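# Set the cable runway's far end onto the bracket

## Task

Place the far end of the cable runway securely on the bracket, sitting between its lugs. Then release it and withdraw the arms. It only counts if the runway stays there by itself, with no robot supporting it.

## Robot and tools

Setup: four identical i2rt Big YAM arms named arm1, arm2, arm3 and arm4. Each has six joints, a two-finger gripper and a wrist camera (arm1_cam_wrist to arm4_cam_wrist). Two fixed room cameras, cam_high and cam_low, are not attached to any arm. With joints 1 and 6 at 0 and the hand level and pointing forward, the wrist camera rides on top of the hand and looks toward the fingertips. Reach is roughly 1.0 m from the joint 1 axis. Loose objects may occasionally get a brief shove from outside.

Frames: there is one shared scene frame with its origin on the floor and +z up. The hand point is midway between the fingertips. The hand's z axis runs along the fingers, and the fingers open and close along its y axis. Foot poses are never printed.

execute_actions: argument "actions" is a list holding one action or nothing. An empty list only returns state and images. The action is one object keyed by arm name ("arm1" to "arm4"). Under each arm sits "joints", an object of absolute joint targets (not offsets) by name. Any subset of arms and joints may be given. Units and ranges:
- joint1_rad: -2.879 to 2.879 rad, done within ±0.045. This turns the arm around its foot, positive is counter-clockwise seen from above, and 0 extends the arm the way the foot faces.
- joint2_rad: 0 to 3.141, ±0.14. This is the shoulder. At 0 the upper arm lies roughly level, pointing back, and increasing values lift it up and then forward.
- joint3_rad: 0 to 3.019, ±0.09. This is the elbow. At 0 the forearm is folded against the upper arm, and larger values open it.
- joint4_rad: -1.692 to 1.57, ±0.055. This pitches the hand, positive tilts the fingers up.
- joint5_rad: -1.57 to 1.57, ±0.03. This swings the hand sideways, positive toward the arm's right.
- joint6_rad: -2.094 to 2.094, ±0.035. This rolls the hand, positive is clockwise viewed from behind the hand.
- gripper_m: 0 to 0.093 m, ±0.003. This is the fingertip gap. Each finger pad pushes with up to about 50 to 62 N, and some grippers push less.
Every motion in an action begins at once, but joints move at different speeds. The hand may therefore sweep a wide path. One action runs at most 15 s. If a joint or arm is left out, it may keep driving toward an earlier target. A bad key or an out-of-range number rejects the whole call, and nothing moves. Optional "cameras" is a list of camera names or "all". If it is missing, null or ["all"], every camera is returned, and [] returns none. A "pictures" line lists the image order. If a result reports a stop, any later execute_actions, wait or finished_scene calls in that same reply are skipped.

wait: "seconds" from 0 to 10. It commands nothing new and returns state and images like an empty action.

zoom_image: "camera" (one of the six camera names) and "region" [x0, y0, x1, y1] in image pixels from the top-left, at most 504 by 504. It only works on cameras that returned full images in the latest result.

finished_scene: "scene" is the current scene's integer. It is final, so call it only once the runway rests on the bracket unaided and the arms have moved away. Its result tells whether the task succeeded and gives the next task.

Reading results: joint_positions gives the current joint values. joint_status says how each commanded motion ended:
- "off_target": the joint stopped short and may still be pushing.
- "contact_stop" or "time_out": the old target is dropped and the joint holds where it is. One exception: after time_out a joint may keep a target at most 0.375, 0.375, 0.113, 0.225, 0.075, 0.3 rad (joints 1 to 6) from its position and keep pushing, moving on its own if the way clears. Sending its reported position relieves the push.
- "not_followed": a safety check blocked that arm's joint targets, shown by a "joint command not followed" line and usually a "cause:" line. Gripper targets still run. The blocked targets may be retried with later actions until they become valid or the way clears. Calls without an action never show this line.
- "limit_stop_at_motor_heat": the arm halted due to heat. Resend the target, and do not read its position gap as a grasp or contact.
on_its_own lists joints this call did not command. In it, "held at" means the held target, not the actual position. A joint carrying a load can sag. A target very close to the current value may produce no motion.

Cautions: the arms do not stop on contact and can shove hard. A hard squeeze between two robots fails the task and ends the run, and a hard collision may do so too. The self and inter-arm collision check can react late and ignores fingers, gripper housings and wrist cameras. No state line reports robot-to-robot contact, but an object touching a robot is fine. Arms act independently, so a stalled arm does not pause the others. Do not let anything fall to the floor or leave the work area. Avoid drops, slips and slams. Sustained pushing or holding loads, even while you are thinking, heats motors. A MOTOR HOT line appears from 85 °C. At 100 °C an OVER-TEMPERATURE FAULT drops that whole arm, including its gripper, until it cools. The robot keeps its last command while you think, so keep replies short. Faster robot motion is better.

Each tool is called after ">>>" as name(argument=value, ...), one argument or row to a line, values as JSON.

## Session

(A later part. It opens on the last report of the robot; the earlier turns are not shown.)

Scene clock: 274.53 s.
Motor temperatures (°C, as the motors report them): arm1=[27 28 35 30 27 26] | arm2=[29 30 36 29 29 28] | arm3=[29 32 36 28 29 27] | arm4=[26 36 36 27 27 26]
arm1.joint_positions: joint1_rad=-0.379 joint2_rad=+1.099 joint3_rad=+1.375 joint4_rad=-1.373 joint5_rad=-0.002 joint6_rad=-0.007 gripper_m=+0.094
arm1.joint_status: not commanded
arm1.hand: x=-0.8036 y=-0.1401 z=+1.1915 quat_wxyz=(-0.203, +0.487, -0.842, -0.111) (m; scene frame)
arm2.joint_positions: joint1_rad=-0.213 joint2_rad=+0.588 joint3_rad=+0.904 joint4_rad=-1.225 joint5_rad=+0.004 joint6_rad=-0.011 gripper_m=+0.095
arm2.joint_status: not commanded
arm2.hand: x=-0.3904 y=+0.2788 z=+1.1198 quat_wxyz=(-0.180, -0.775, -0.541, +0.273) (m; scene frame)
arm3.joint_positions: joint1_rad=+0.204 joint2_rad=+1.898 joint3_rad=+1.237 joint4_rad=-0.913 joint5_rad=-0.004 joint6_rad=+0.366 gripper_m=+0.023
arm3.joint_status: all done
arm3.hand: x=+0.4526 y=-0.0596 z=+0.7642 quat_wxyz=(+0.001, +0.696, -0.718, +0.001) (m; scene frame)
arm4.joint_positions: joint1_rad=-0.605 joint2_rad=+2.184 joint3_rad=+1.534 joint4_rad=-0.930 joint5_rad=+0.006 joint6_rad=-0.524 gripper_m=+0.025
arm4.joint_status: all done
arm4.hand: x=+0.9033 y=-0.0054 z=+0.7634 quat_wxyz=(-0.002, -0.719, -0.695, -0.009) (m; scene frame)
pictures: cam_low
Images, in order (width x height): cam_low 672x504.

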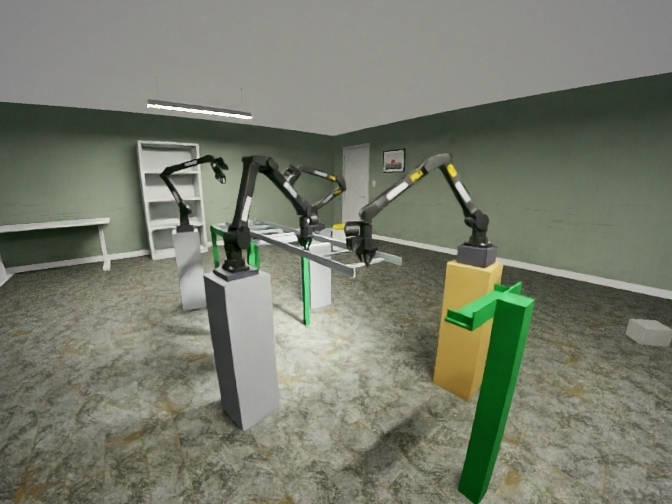

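>>> execute_actions(
  actions=[
    {"arm3": {"joints": {"joint1_rad": 0.027, "joint2_rad": 1.79, "joint3_rad": 1.195, "joint4_rad": -0.892, "joint6_rad": 0.185}}, "arm4": {"joints": {"joint1_rad": -0.462, "joint2_rad": 2.016, "joint3_rad": 1.418, "joint4_rad": -0.868, "joint6_rad": -0.378}}},
  ],
  cameras=["cam_low"],
)

Scene clock: 285.77 s.
Motor temperatures (°C, as the motors report them): arm1=[27 28 35 30 27 26] | arm2=[29 30 36 29 29 28] | arm3=[29 32 36 28 29 27] | arm4=[26 36 37 27 27 26]
arm1.joint_positions: joint1_rad=-0.379 joint2_rad=+1.099 joint3_rad=+1.375 joint4_rad=-1.373 joint5_rad=-0.002 joint6_rad=-0.007 gripper_m=+0.094
arm1.joint_status: not commanded
arm1.hand: x=-0.8036 y=-0.1401 z=+1.1915 quat_wxyz=(-0.203, +0.487, -0.842, -0.111) (m; scene frame)
arm2.joint_positions: joint1_rad=-0.213 joint2_rad=+0.588 joint3_rad=+0.904 joint4_rad=-1.225 joint5_rad=+0.004 joint6_rad=-0.011 gripper_m=+0.095
arm2.joint_status: not commanded
arm2.hand: x=-0.3904 y=+0.2788 z=+1.1198 quat_wxyz=(-0.180, -0.775, -0.541, +0.273) (m; scene frame)
arm3.joint_positions: joint1_rad=+0.023 joint2_rad=+1.844 joint3_rad=+1.159 joint4_rad=-0.888 joint5_rad=-0.004 joint6_rad=+0.185 gripper_m=+0.023
arm3.joint_status: all done
arm3.hand: x=+0.5453 y=-0.0613 z=+0.7669 quat_wxyz=(+0.001, +0.696, -0.718, +0.000) (m; scene frame)
arm4.joint_positions: joint1_rad=-0.461 joint2_rad=+2.090 joint3_rad=+1.375 joint4_rad=-0.859 joint5_rad=+0.003 joint6_rad=-0.379 gripper_m=+0.025
arm4.joint_status: all done
arm4.hand: x=+0.9958 y=-0.0090 z=+0.7701 quat_wxyz=(-0.004, -0.720, -0.694, -0.005) (m; scene frame)
pictures: cam_low
Images, in order (width x height): cam_low 672x504.

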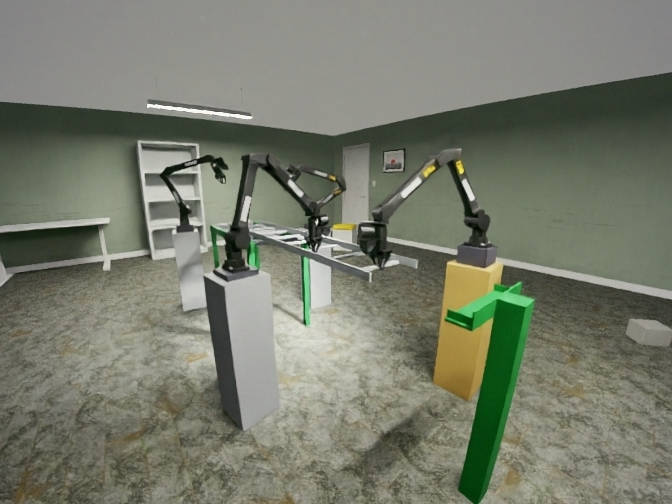

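>>> execute_actions(
  actions=[
    {"arm3": {"joints": {"joint1_rad": -0.185, "joint2_rad": 1.74, "joint3_rad": 1.185, "joint4_rad": -0.888, "joint6_rad": -0.026}}, "arm4": {"joints": {"joint1_rad": -0.284, "joint2_rad": 1.915, "joint3_rad": 1.325, "joint4_rad": -0.822, "joint6_rad": -0.2}}},
  ],
  cameras=["arm4_cam_wrist", "cam_low", "cam_high"],
)

Scene clock: 300.03 s.
Motor temperatures (°C, as the motors report them): arm1=[27 28 35 30 27 26] | arm2=[29 30 36 29 29 28] | arm3=[29 33 36 28 29 27] | arm4=[26 37 37 27 27 26]
arm1.joint_positions: joint1_rad=-0.379 joint2_rad=+1.099 joint3_rad=+1.375 joint4_rad=-1.373 joint5_rad=-0.002 joint6_rad=-0.007 gripper_m=+0.094
arm1.joint_status: not commanded
arm1.hand: x=-0.8036 y=-0.1401 z=+1.1915 quat_wxyz=(-0.203, +0.487, -0.842, -0.111) (m; scene frame)
arm2.joint_positions: joint1_rad=-0.213 joint2_rad=+0.588 joint3_rad=+0.904 joint4_rad=-1.225 joint5_rad=+0.004 joint6_rad=-0.011 gripper_m=+0.095
arm2.joint_status: not commanded
arm2.hand: x=-0.3904 y=+0.2788 z=+1.1198 quat_wxyz=(-0.180, -0.775, -0.541, +0.273) (m; scene frame)
arm3.joint_positions: joint1_rad=-0.181 joint2_rad=+1.824 joint3_rad=+1.142 joint4_rad=-0.890 joint5_rad=-0.004 joint6_rad=-0.020 gripper_m=+0.023
arm3.joint_status: all done
arm3.hand: x=+0.6439 y=-0.0618 z=+0.7715 quat_wxyz=(+0.000, +0.696, -0.718, -0.001) (m; scene frame)
arm4.joint_positions: joint1_rad=-0.287 joint2_rad=+2.026 joint3_rad=+1.275 joint4_rad=-0.822 joint5_rad=+0.003 joint6_rad=-0.205 gripper_m=+0.025
arm4.joint_status: all done
arm4.hand: x=+1.0937 y=-0.0127 z=+0.7768 quat_wxyz=(-0.004, -0.720, -0.694, -0.005) (m; scene frame)
pictures: arm4_cam_wrist, cam_high, cam_low
Images, in order (width x height): arm4_cam_wrist 616x616, cam_high 672x504, cam_low 672x504.

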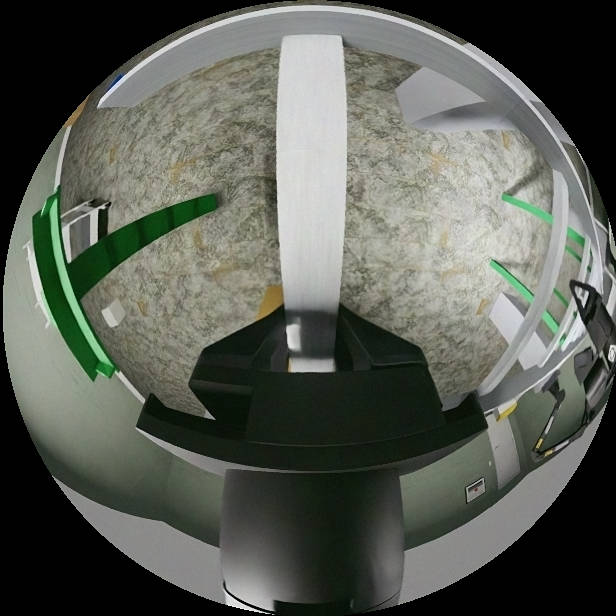

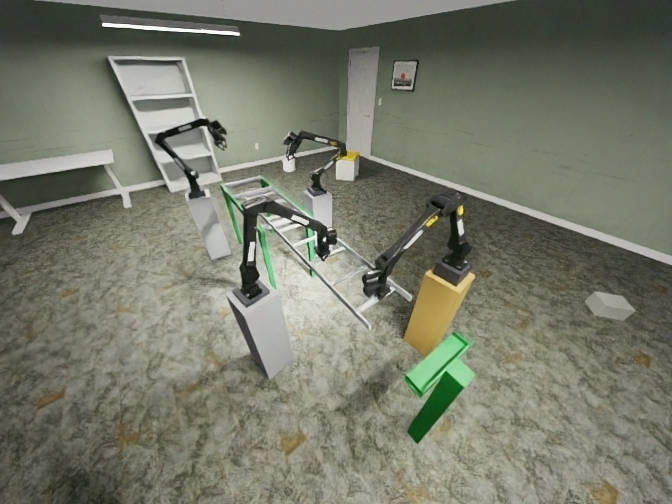

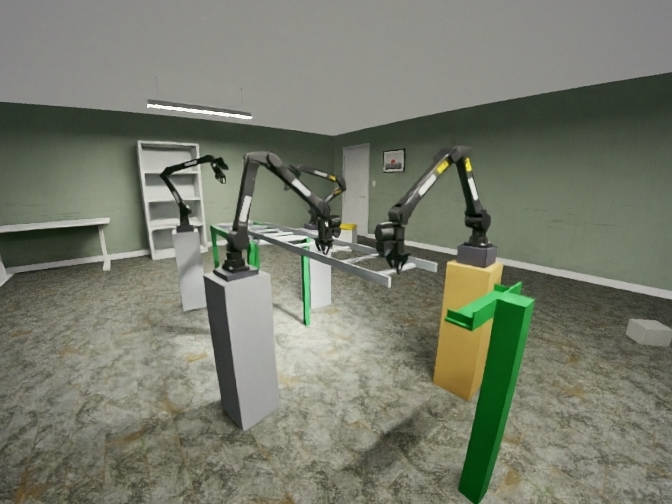

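>>> zoom_image(
  camera="arm4_cam_wrist",
  region=[0, 60, 240, 420],
)

Region (0, 60, 240, 420) of arm4_cam_wrist's 616x616 image, scaled by 1.400, with more detail than that image has.

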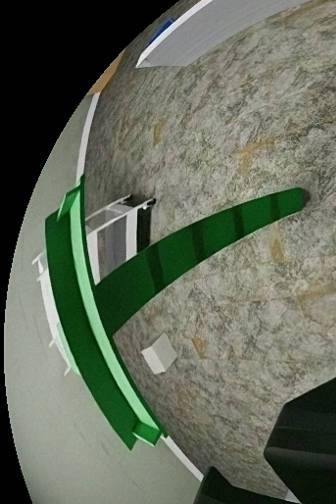

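>>> execute_actions(
  actions=[
    {"arm3": {"joints": {"joint1_rad": -0.393, "joint2_rad": 1.765, "joint3_rad": 1.255, "joint4_rad": -0.91, "joint6_rad": -0.234}}, "arm4": {"joints": {"joint1_rad": -0.089, "joint2_rad": 1.879, "joint3_rad": 1.292, "joint4_rad": -0.8, "joint6_rad": -0.005}}},
  ],
  cameras=["arm4_cam_wrist", "cam_low", "cam_high"],
)

Scene clock: 332.93 s.
Motor temperatures (°C, as the motors report them): arm1=[27 28 35 30 27 26] | arm2=[29 30 37 29 29 28] | arm3=[29 34 38 28 29 27] | arm4=[26 39 38 27 27 26]
arm1.joint_positions: joint1_rad=-0.379 joint2_rad=+1.099 joint3_rad=+1.375 joint4_rad=-1.373 joint5_rad=-0.002 joint6_rad=-0.007 gripper_m=+0.094
arm1.joint_status: not commanded
arm1.hand: x=-0.8036 y=-0.1401 z=+1.1915 quat_wxyz=(-0.203, +0.487, -0.842, -0.111) (m; scene frame)
arm2.joint_positions: joint1_rad=-0.213 joint2_rad=+0.588 joint3_rad=+0.904 joint4_rad=-1.225 joint5_rad=+0.004 joint6_rad=-0.011 gripper_m=+0.095
arm2.joint_status: not commanded
arm2.hand: x=-0.3904 y=+0.2788 z=+1.1198 quat_wxyz=(-0.180, -0.775, -0.541, +0.273) (m; scene frame)
arm3.joint_positions: joint1_rad=-0.389 joint2_rad=+1.843 joint3_rad=+1.178 joint4_rad=-0.901 joint5_rad=-0.004 joint6_rad=-0.223 gripper_m=+0.024
arm3.joint_status: all done
arm3.hand: x=+0.7448 y=-0.0654 z=+0.7736 quat_wxyz=(-0.002, +0.695, -0.719, -0.003) (m; scene frame)
arm4.joint_positions: joint1_rad=-0.096 joint2_rad=+2.008 joint3_rad=+1.244 joint4_rad=-0.799 joint5_rad=+0.001 joint6_rad=-0.013 gripper_m=+0.025
arm4.joint_status: all done
arm4.hand: x=+1.1942 y=-0.0207 z=+0.7783 quat_wxyz=(-0.008, -0.720, -0.694, -0.002) (m; scene frame)
pictures: arm4_cam_wrist, cam_high, cam_low
Images, in order (width x height): arm4_cam_wrist 616x616, cam_high 672x504, cam_low 672x504.

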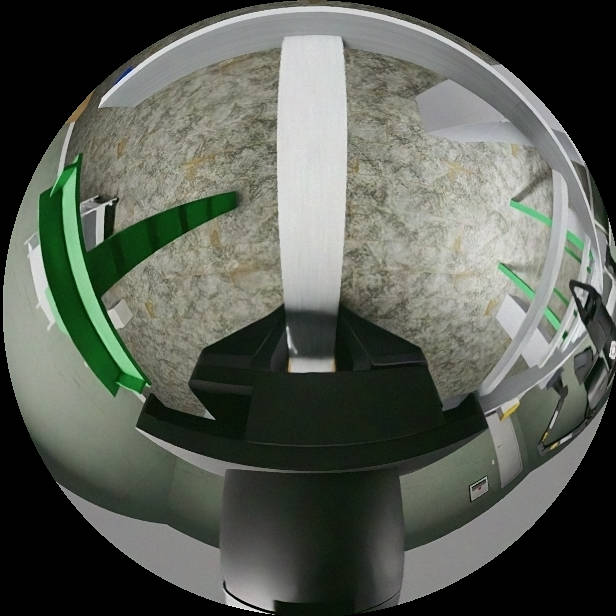

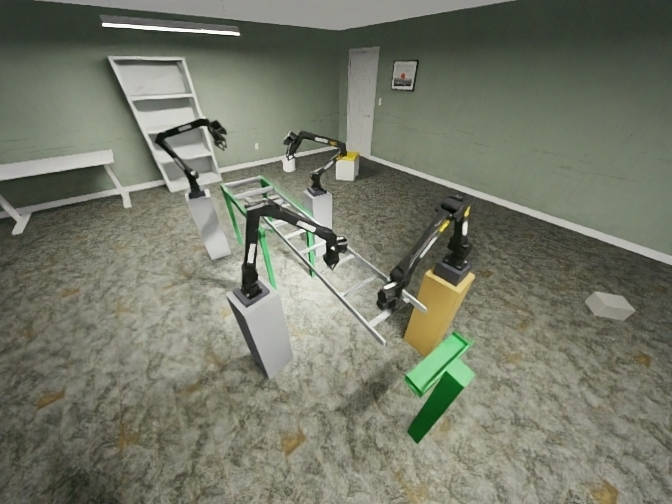

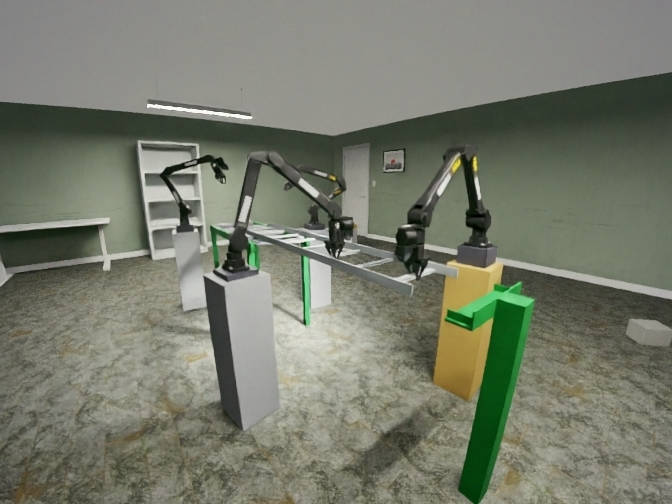

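>>> zoom_image(
  camera="arm4_cam_wrist",
  region=[0, 60, 240, 420],
)

Region (0, 60, 240, 420) of arm4_cam_wrist's 616x616 image, scaled by 1.400, with more detail than that image has.

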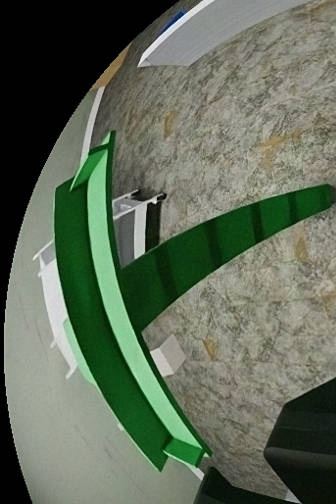

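>>> execute_actions(
  actions=[
    {"arm3": {"joints": {"joint1_rad": -0.55, "joint2_rad": 1.806, "joint3_rad": 1.348, "joint4_rad": -0.946, "joint6_rad": -0.39}}, "arm4": {"joints": {"joint1_rad": 0.066, "joint2_rad": 1.90, "joint3_rad": 1.357, "joint4_rad": -0.828, "joint6_rad": 0.15}}},
  ],
  cameras=["arm4_cam_wrist", "cam_low", "cam_high"],
)

Scene clock: 358.87 s.
Motor temperatures (°C, as the motors report them): arm1=[27 28 36 30 27 26] | arm2=[29 30 37 29 29 28] | arm3=[29 34 40 28 29 27] | arm4=[26 40 38 27 27 26]
arm1.joint_positions: joint1_rad=-0.379 joint2_rad=+1.099 joint3_rad=+1.375 joint4_rad=-1.373 joint5_rad=-0.002 joint6_rad=-0.007 gripper_m=+0.094
arm1.joint_status: not commanded
arm1.hand: x=-0.8036 y=-0.1401 z=+1.1915 quat_wxyz=(-0.203, +0.487, -0.842, -0.111) (m; scene frame)
arm2.joint_positions: joint1_rad=-0.213 joint2_rad=+0.588 joint3_rad=+0.904 joint4_rad=-1.225 joint5_rad=+0.004 joint6_rad=-0.011 gripper_m=+0.095
arm2.joint_status: not commanded
arm2.hand: x=-0.3904 y=+0.2788 z=+1.1198 quat_wxyz=(-0.180, -0.775, -0.541, +0.273) (m; scene frame)
arm3.joint_positions: joint1_rad=-0.551 joint2_rad=+1.888 joint3_rad=+1.269 joint4_rad=-0.946 joint5_rad=-0.002 joint6_rad=-0.386 gripper_m=+0.024
arm3.joint_status: all done
arm3.hand: x=+0.8312 y=-0.0684 z=+0.7796 quat_wxyz=(-0.004, +0.695, -0.719, -0.002) (m; scene frame)
arm4.joint_positions: joint1_rad=+0.066 joint2_rad=+2.008 joint3_rad=+1.271 joint4_rad=-0.824 joint5_rad=-0.003 joint6_rad=+0.151 gripper_m=+0.025
arm4.joint_status: all done
arm4.hand: x=+1.2799 y=-0.0259 z=+0.7873 quat_wxyz=(-0.011, -0.721, -0.693, -0.003) (m; scene frame)
pictures: arm4_cam_wrist, cam_high, cam_low
Images, in order (width x height): arm4_cam_wrist 616x616, cam_high 672x504, cam_low 672x504.

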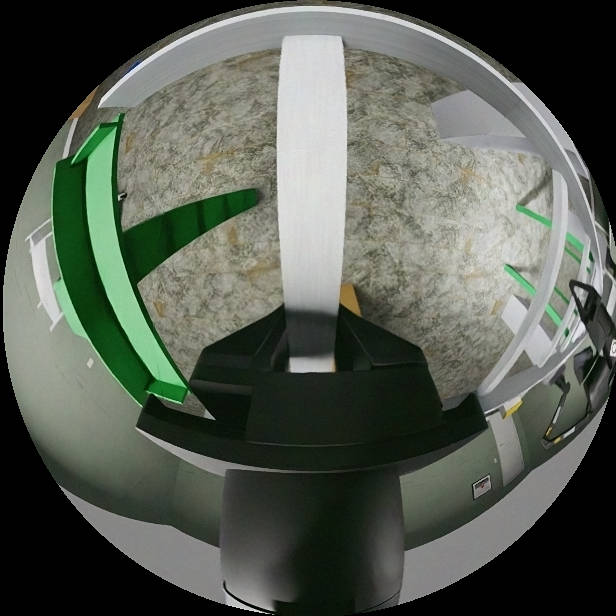

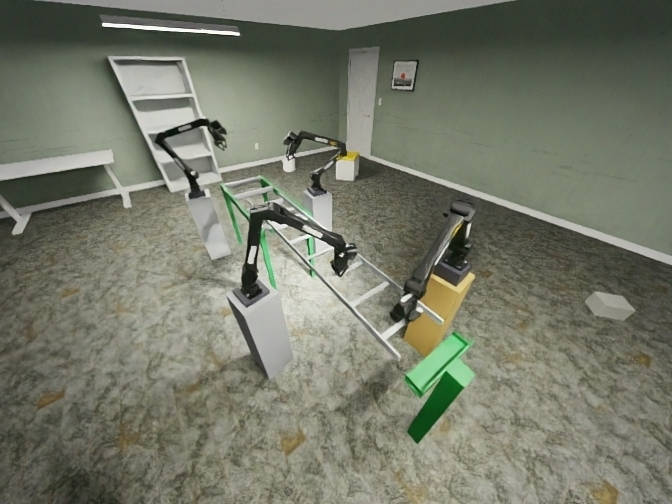

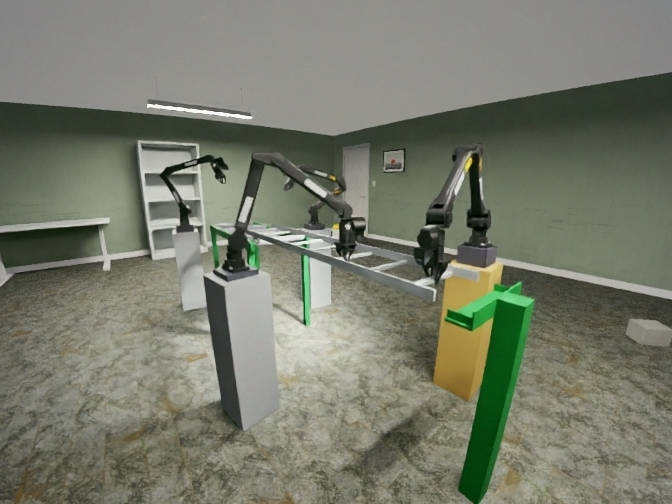

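>>> zoom_image(
  camera="arm4_cam_wrist",
  region=[40, 70, 200, 230],
)

>>> zoom_image(
  camera="arm4_cam_wrist",
  region=[90, 300, 250, 460],
)

>>> zoom_image(
  camera="cam_high",
  region=[360, 280, 500, 410],
)

>>> zoom_image(
  camera="cam_low",
  region=[390, 240, 550, 345],
)

Region (40, 70, 200, 230) of arm4_cam_wrist's 616x616 image, scaled by 3.150, with more detail than that image has.

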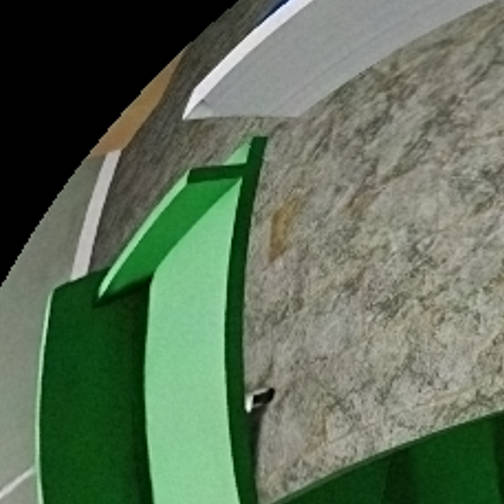

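Region (90, 300, 250, 460) of arm4_cam_wrist's 616x616 image, scaled by 3.150, with more detail than that image has.

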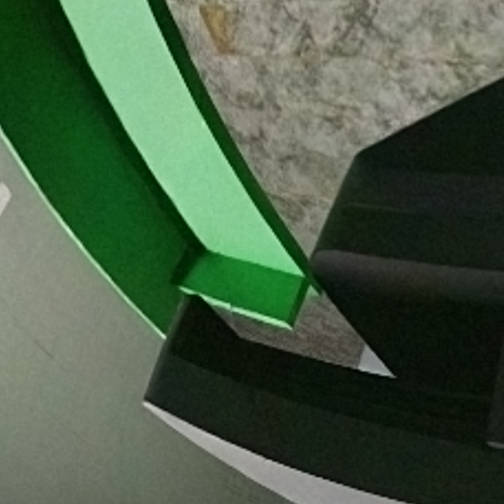

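Region (360, 280, 500, 410) of cam_high's 672x504 image, scaled by 3.600, with more detail than that image has; it fills the top 468 rows of this view, and the rest is white.

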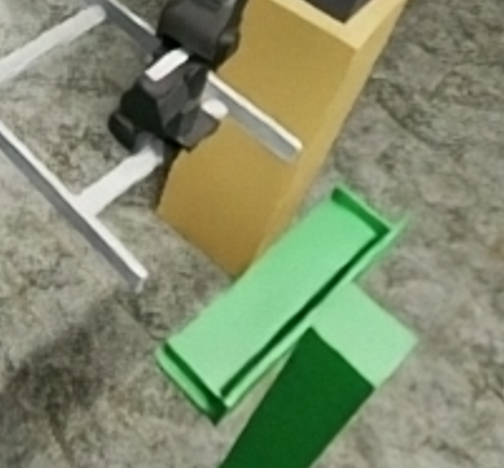

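Region (390, 240, 550, 345) of cam_low's 672x504 image, scaled by 3.150, with more detail than that image has; it fills the top 331 rows of this view, and the rest is white.

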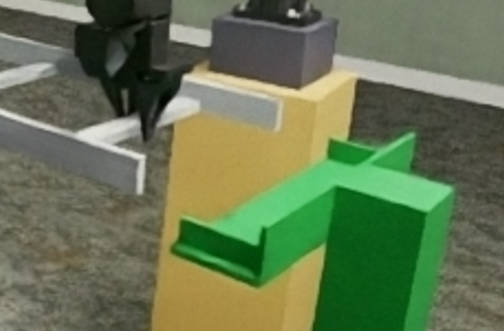

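>>> execute_actions(
  actions=[
    {"arm3": {"joints": {"joint1_rad": -0.67, "joint2_rad": 1.87, "joint3_rad": 1.503, "joint4_rad": -1.02, "joint6_rad": -0.515}}, "arm4": {"joints": {"joint1_rad": 0.207, "joint2_rad": 1.88, "joint3_rad": 1.404, "joint4_rad": -0.89, "joint6_rad": 0.287}}},
  ],
  cameras=["arm3_cam_wrist", "arm4_cam_wrist", "cam_low", "cam_high"],
)

Scene clock: 462.27 s.
Motor temperatures (°C, as the motors report them): arm1=[27 28 37 30 27 26] | arm2=[29 30 38 29 29 28] | arm3=[29 36 43 28 29 27] | arm4=[26 42 44 27 27 26]
arm1.joint_positions: joint1_rad=-0.379 joint2_rad=+1.099 joint3_rad=+1.375 joint4_rad=-1.373 joint5_rad=-0.002 joint6_rad=-0.007 gripper_m=+0.094
arm1.joint_status: not commanded
arm1.hand: x=-0.8036 y=-0.1401 z=+1.1915 quat_wxyz=(-0.203, +0.487, -0.842, -0.111) (m; scene frame)
arm2.joint_positions: joint1_rad=-0.213 joint2_rad=+0.588 joint3_rad=+0.904 joint4_rad=-1.225 joint5_rad=+0.004 joint6_rad=-0.011 gripper_m=+0.095
arm2.joint_status: not commanded
arm2.hand: x=-0.3904 y=+0.2788 z=+1.1198 quat_wxyz=(-0.180, -0.775, -0.541, +0.273) (m; scene frame)
arm3.joint_positions: joint1_rad=-0.672 joint2_rad=+1.962 joint3_rad=+1.415 joint4_rad=-1.016 joint5_rad=+0.000 joint6_rad=-0.513 gripper_m=+0.024
arm3.joint_status: all done
arm3.hand: x=+0.9072 y=-0.0629 z=+0.7883 quat_wxyz=(-0.005, +0.697, -0.717, -0.001) (m; scene frame)
arm4.joint_positions: joint1_rad=+0.209 joint2_rad=+2.008 joint3_rad=+1.308 joint4_rad=-0.875 joint5_rad=-0.005 joint6_rad=+0.287 gripper_m=+0.025
arm4.joint_status: joint3_rad time_out (moved +0.036 of +0.133); the others done
arm4.on_its_own: joint3_rad reads +1.308 and still pushes toward +1.404 since a time_out
arm4.hand: x=+1.3557 y=-0.0175 z=+0.7989 quat_wxyz=(-0.005, -0.719, -0.695, -0.008) (m; scene frame)
pictures: arm3_cam_wrist, arm4_cam_wrist, cam_high, cam_low
Images, in order (width x height): arm3_cam_wrist 616x616, arm4_cam_wrist 616x616, cam_high 672x504, cam_low 672x504.

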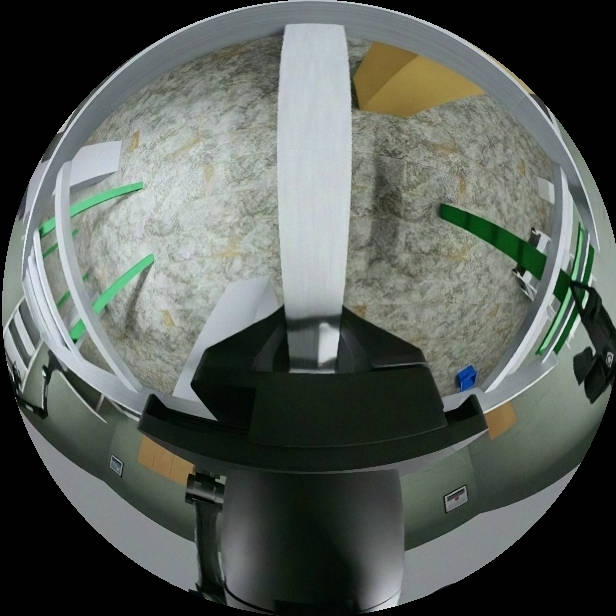

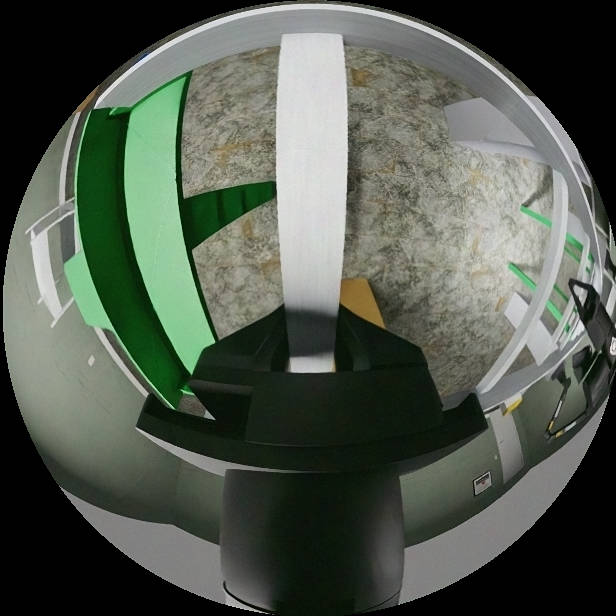

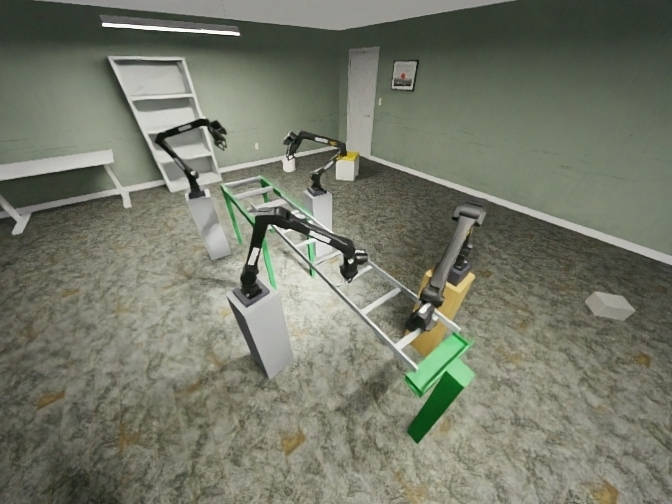

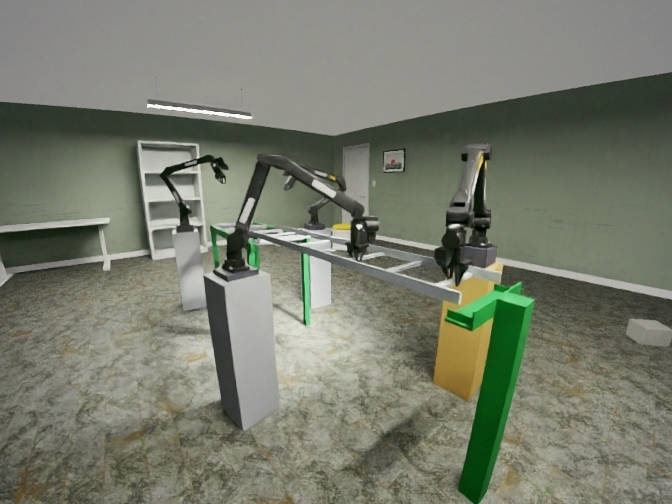

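>>> zoom_image(
  camera="cam_high",
  region=[385, 300, 495, 405],
)

>>> zoom_image(
  camera="cam_low",
  region=[420, 250, 545, 340],
)

>>> zoom_image(
  camera="arm4_cam_wrist",
  region=[60, 40, 220, 200],
)

>>> zoom_image(
  camera="arm3_cam_wrist",
  region=[500, 190, 616, 390],
)

Region (385, 300, 495, 405) of cam_high's 672x504 image, scaled by 4.582, with more detail than that image has; it fills the top 481 rows of this view, and the rest is white.

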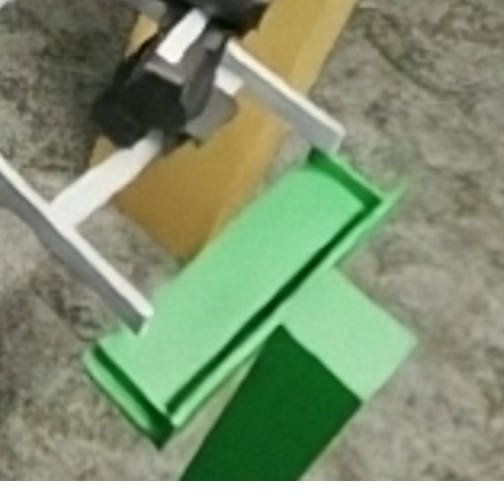

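Region (420, 250, 545, 340) of cam_low's 672x504 image, scaled by 4.032, with more detail than that image has; it fills the top 363 rows of this view, and the rest is white.

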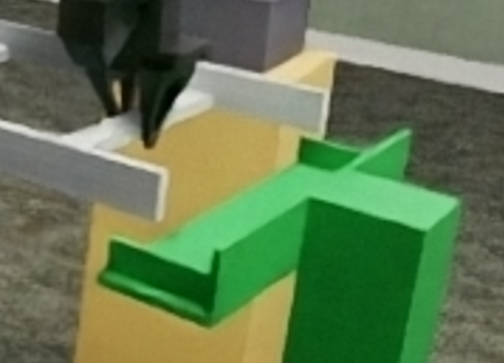

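Region (60, 40, 220, 200) of arm4_cam_wrist's 616x616 image, scaled by 3.150, with more detail than that image has.

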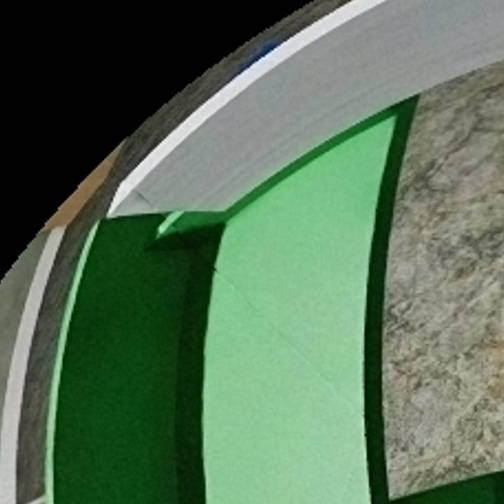

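Region (500, 190, 616, 390) of arm3_cam_wrist's 616x616 image, scaled by 2.520, with more detail than that image has; it fills the left 292 columns of this view, and the rest is white.

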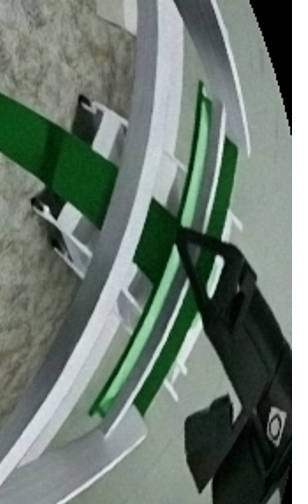

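>>> execute_actions(
  actions=[
    {"arm3": {"joints": {"joint1_rad": -0.721, "joint2_rad": 1.902, "joint3_rad": 1.537, "joint4_rad": -1.02, "joint6_rad": -0.56}}, "arm4": {"joints": {"joint1_rad": 0.255, "joint2_rad": 1.955, "joint3_rad": 1.45, "joint4_rad": -0.855, "joint6_rad": 0.342}}},
  ],
  cameras=["arm4_cam_wrist", "cam_low", "cam_high"],
)

Scene clock: 501.90 s.
Motor temperatures (°C, as the motors report them): arm1=[27 28 37 30 27 26] | arm2=[29 30 38 29 29 28] | arm3=[29 38 46 28 29 27] | arm4=[26 43 46 27 27 26]
arm1.joint_positions: joint1_rad=-0.379 joint2_rad=+1.099 joint3_rad=+1.375 joint4_rad=-1.373 joint5_rad=-0.002 joint6_rad=-0.007 gripper_m=+0.094
arm1.joint_status: not commanded
arm1.hand: x=-0.8036 y=-0.1401 z=+1.1915 quat_wxyz=(-0.203, +0.487, -0.842, -0.111) (m; scene frame)
arm2.joint_positions: joint1_rad=-0.213 joint2_rad=+0.588 joint3_rad=+0.904 joint4_rad=-1.225 joint5_rad=+0.004 joint6_rad=-0.011 gripper_m=+0.095
arm2.joint_status: not commanded
arm2.hand: x=-0.3904 y=+0.2788 z=+1.1198 quat_wxyz=(-0.180, -0.775, -0.541, +0.273) (m; scene frame)
arm3.joint_positions: joint1_rad=-0.711 joint2_rad=+1.987 joint3_rad=+1.436 joint4_rad=-1.010 joint5_rad=-0.005 joint6_rad=-0.549 gripper_m=+0.024
arm3.joint_status: joint3_rad time_out (moved +0.022 of +0.122); the others done
arm3.on_its_own: joint3_rad reads +1.436 and still pushes toward +1.537 since a time_out
arm3.hand: x=+0.9296 y=-0.0671 z=+0.7824 quat_wxyz=(-0.006, +0.696, -0.718, -0.004) (m; scene frame)
arm4.joint_positions: joint1_rad=+0.249 joint2_rad=+2.037 joint3_rad=+1.330 joint4_rad=-0.856 joint5_rad=+0.001 joint6_rad=+0.330 gripper_m=+0.025
arm4.joint_status: joint3_rad time_out (moved +0.022 of +0.142); the others done
arm4.on_its_own: joint3_rad reads +1.330 and still pushes toward +1.443 since a time_out
arm4.hand: x=+1.3785 y=-0.0217 z=+0.7906 quat_wxyz=(-0.009, -0.719, -0.695, -0.003) (m; scene frame)
pictures: arm4_cam_wrist, cam_high, cam_low
Images, in order (width x height): arm4_cam_wrist 616x616, cam_high 672x504, cam_low 672x504.

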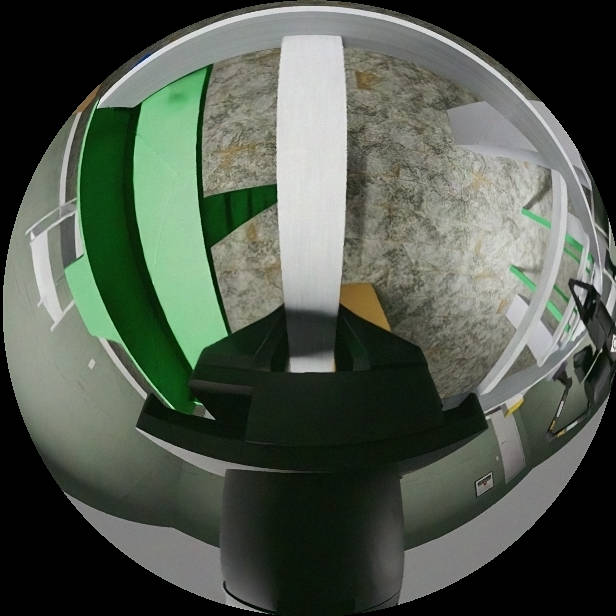

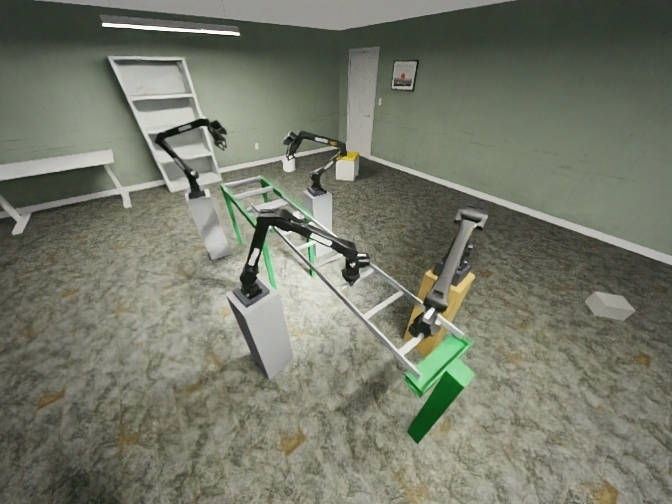

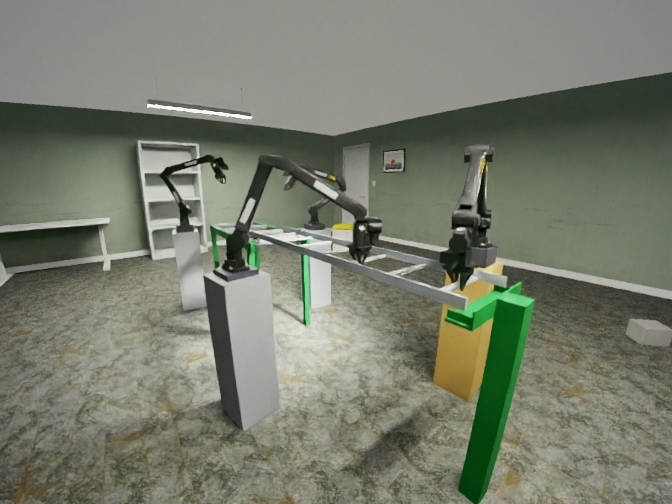

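>>> zoom_image(
  camera="cam_high",
  region=[390, 310, 490, 405],
)

>>> zoom_image(
  camera="cam_low",
  region=[430, 255, 540, 340],
)

>>> zoom_image(
  camera="arm4_cam_wrist",
  region=[150, 360, 250, 440],
)

Region (390, 310, 490, 405) of cam_high's 672x504 image, scaled by 5.040, with more detail than that image has; it fills the top 479 rows of this view, and the rest is white.

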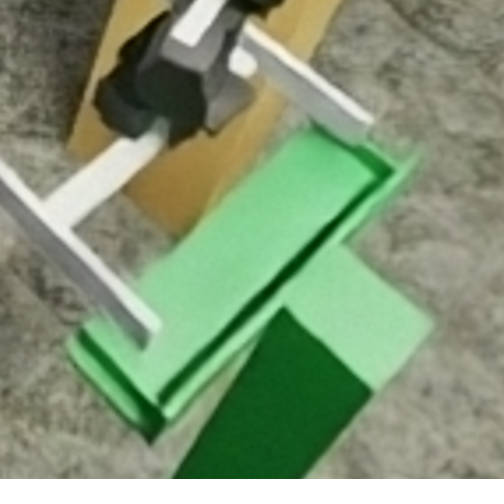

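Region (430, 255, 540, 340) of cam_low's 672x504 image, scaled by 4.582, with more detail than that image has; it fills the top 389 rows of this view, and the rest is white.

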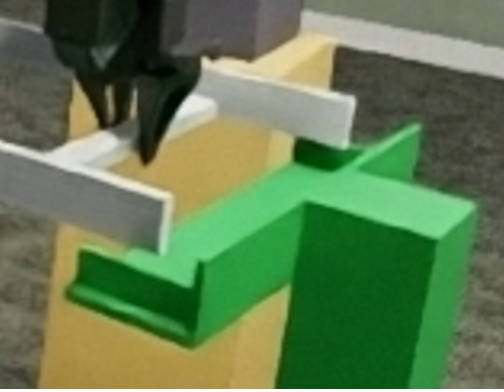

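Region (150, 360, 250, 440) of arm4_cam_wrist's 616x616 image, scaled by 5.040, with more detail than that image has; it fills the top 403 rows of this view, and the rest is white.

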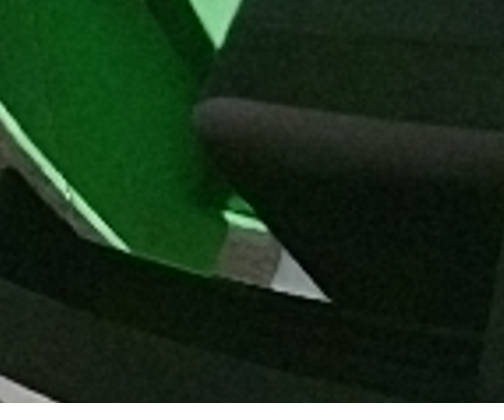

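>>> execute_actions(
  actions=[
    {"arm3": {"joints": {"joint1_rad": -0.753, "joint6_rad": -0.585}}, "arm4": {"joints": {"joint1_rad": 0.277, "joint4_rad": -0.785, "joint6_rad": 0.37}}},
  ],
  cameras=["arm4_cam_wrist", "cam_low", "cam_high"],
)

>>> zoom_image(
  camera="cam_high",
  region=[390, 310, 490, 405],
)

>>> zoom_image(
  camera="cam_low",
  region=[430, 255, 540, 340],
)

Scene clock: 537.60 s.
Motor temperatures (°C, as the motors report them): arm1=[27 28 37 30 27 26] | arm2=[29 30 38 29 29 28] | arm3=[29 38 48 28 29 27] | arm4=[26 43 48 27 27 26]
arm1.joint_positions: joint1_rad=-0.379 joint2_rad=+1.099 joint3_rad=+1.375 joint4_rad=-1.373 joint5_rad=-0.002 joint6_rad=-0.007 gripper_m=+0.094
arm1.joint_status: not commanded
arm1.hand: x=-0.8036 y=-0.1401 z=+1.1915 quat_wxyz=(-0.203, +0.487, -0.842, -0.111) (m; scene frame)
arm2.joint_positions: joint1_rad=-0.213 joint2_rad=+0.588 joint3_rad=+0.904 joint4_rad=-1.225 joint5_rad=+0.004 joint6_rad=-0.011 gripper_m=+0.095
arm2.joint_status: not commanded
arm2.hand: x=-0.3904 y=+0.2788 z=+1.1198 quat_wxyz=(-0.180, -0.775, -0.541, +0.273) (m; scene frame)
arm3.joint_positions: joint1_rad=-0.745 joint2_rad=+1.989 joint3_rad=+1.443 joint4_rad=-1.007 joint5_rad=-0.005 joint6_rad=-0.577 gripper_m=+0.024
arm3.joint_status: all done
arm3.on_its_own: joint3_rad reads +1.443 and still pushes toward +1.537 since a time_out
arm3.hand: x=+0.9474 y=-0.0753 z=+0.7835 quat_wxyz=(-0.010, +0.694, -0.720, -0.004) (m; scene frame)
arm4.joint_positions: joint1_rad=+0.274 joint2_rad=+2.039 joint3_rad=+1.339 joint4_rad=-0.804 joint5_rad=+0.003 joint6_rad=+0.362 gripper_m=+0.025
arm4.joint_status: all done
arm4.on_its_own: joint3_rad reads +1.339 and still pushes toward +1.443 since a time_out
arm4.hand: x=+1.3964 y=-0.0336 z=+0.7932 quat_wxyz=(-0.035, -0.722, -0.691, +0.011) (m; scene frame)
pictures: arm4_cam_wrist, cam_high, cam_low
Images, in order (width x height): arm4_cam_wrist 616x616, cam_high 672x504, cam_low 672x504.

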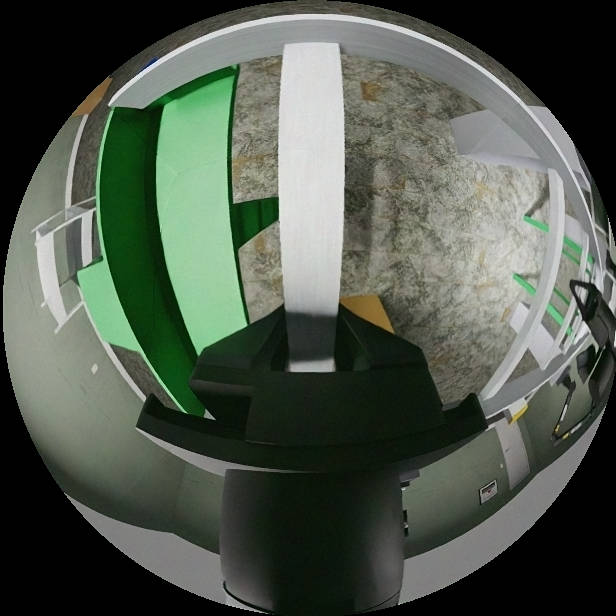

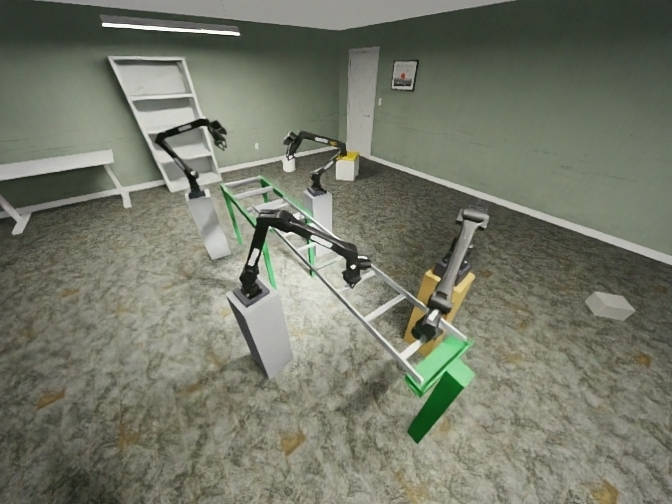

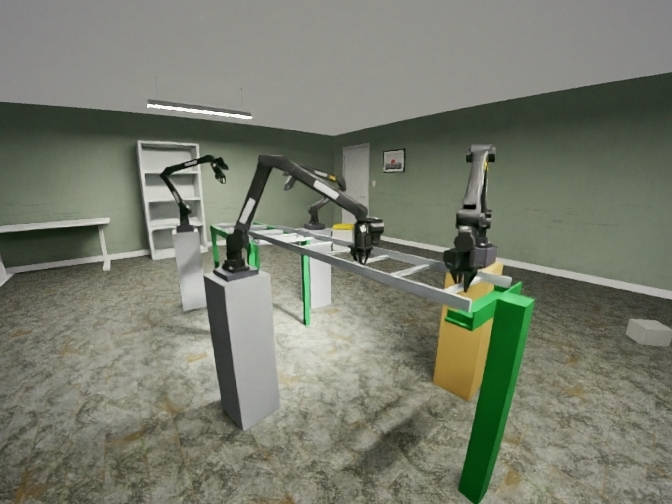

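Region (390, 310, 490, 405) of cam_high's 672x504 image, scaled by 5.040, with more detail than that image has; it fills the top 479 rows of this view, and the rest is white.

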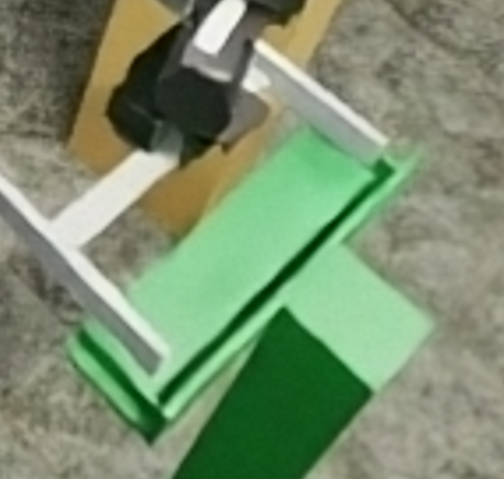

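Region (430, 255, 540, 340) of cam_low's 672x504 image, scaled by 4.582, with more detail than that image has; it fills the top 389 rows of this view, and the rest is white.

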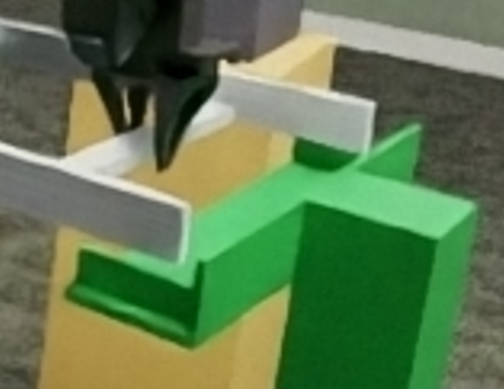

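>>> execute_actions(
  actions=[
    {"arm3": {"joints": {"joint2_rad": 1.924, "joint4_rad": -0.99}}, "arm4": {"joints": {"joint2_rad": 1.987, "joint4_rad": -0.764}}},
  ],
  cameras=["cam_low", "cam_high"],
)

>>> zoom_image(
  camera="cam_high",
  region=[390, 310, 490, 405],
)

>>> zoom_image(
  camera="cam_low",
  region=[430, 255, 540, 340],
)

Scene clock: 551.03 s.
Motor temperatures (°C, as the motors report them): arm1=[27 28 37 30 27 26] | arm2=[29 30 38 29 29 28] | arm3=[29 38 48 28 29 27] | arm4=[26 43 48 27 27 26]
arm1.joint_positions: joint1_rad=-0.379 joint2_rad=+1.099 joint3_rad=+1.375 joint4_rad=-1.373 joint5_rad=-0.002 joint6_rad=-0.007 gripper_m=+0.094
arm1.joint_status: not commanded
arm1.hand: x=-0.8036 y=-0.1401 z=+1.1915 quat_wxyz=(-0.203, +0.487, -0.842, -0.111) (m; scene frame)
arm2.joint_positions: joint1_rad=-0.213 joint2_rad=+0.588 joint3_rad=+0.904 joint4_rad=-1.225 joint5_rad=+0.004 joint6_rad=-0.011 gripper_m=+0.095
arm2.joint_status: not commanded
arm2.hand: x=-0.3904 y=+0.2788 z=+1.1198 quat_wxyz=(-0.180, -0.775, -0.541, +0.273) (m; scene frame)
arm3.joint_positions: joint1_rad=-0.745 joint2_rad=+1.998 joint3_rad=+1.443 joint4_rad=-1.002 joint5_rad=-0.005 joint6_rad=-0.577 gripper_m=+0.024
arm3.joint_status: all done
arm3.on_its_own: joint3_rad reads +1.443 and still pushes toward +1.537 since a time_out
arm3.hand: x=+0.9474 y=-0.0751 z=+0.7787 quat_wxyz=(-0.008, +0.694, -0.720, -0.004) (m; scene frame)
arm4.joint_positions: joint1_rad=+0.274 joint2_rad=+2.052 joint3_rad=+1.339 joint4_rad=-0.795 joint5_rad=+0.004 joint6_rad=+0.362 gripper_m=+0.025
arm4.joint_status: all done
arm4.on_its_own: joint3_rad reads +1.339 and still pushes toward +1.443 since a time_out
arm4.hand: x=+1.3963 y=-0.0334 z=+0.7861 quat_wxyz=(-0.033, -0.722, -0.691, +0.010) (m; scene frame)
pictures: cam_high, cam_low
Images, in order (width x height): cam_high 672x504, cam_low 672x504.

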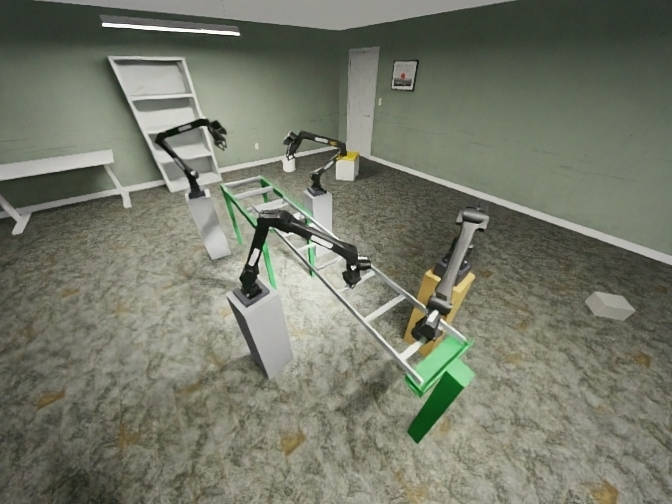

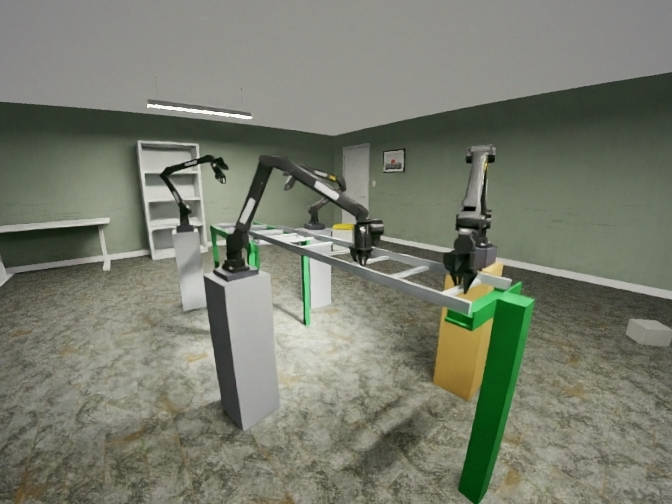

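Region (390, 310, 490, 405) of cam_high's 672x504 image, scaled by 5.040, with more detail than that image has; it fills the top 479 rows of this view, and the rest is white.

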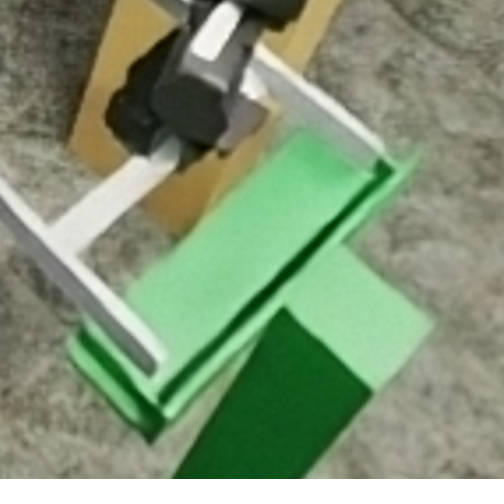

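Region (430, 255, 540, 340) of cam_low's 672x504 image, scaled by 4.582, with more detail than that image has; it fills the top 389 rows of this view, and the rest is white.

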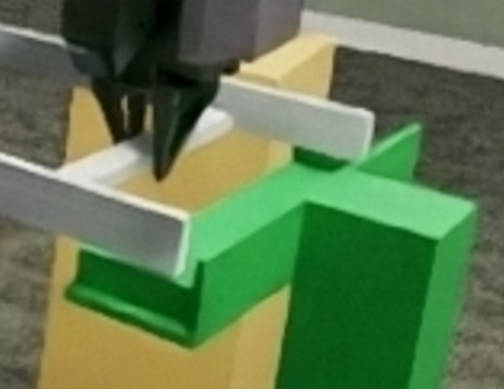

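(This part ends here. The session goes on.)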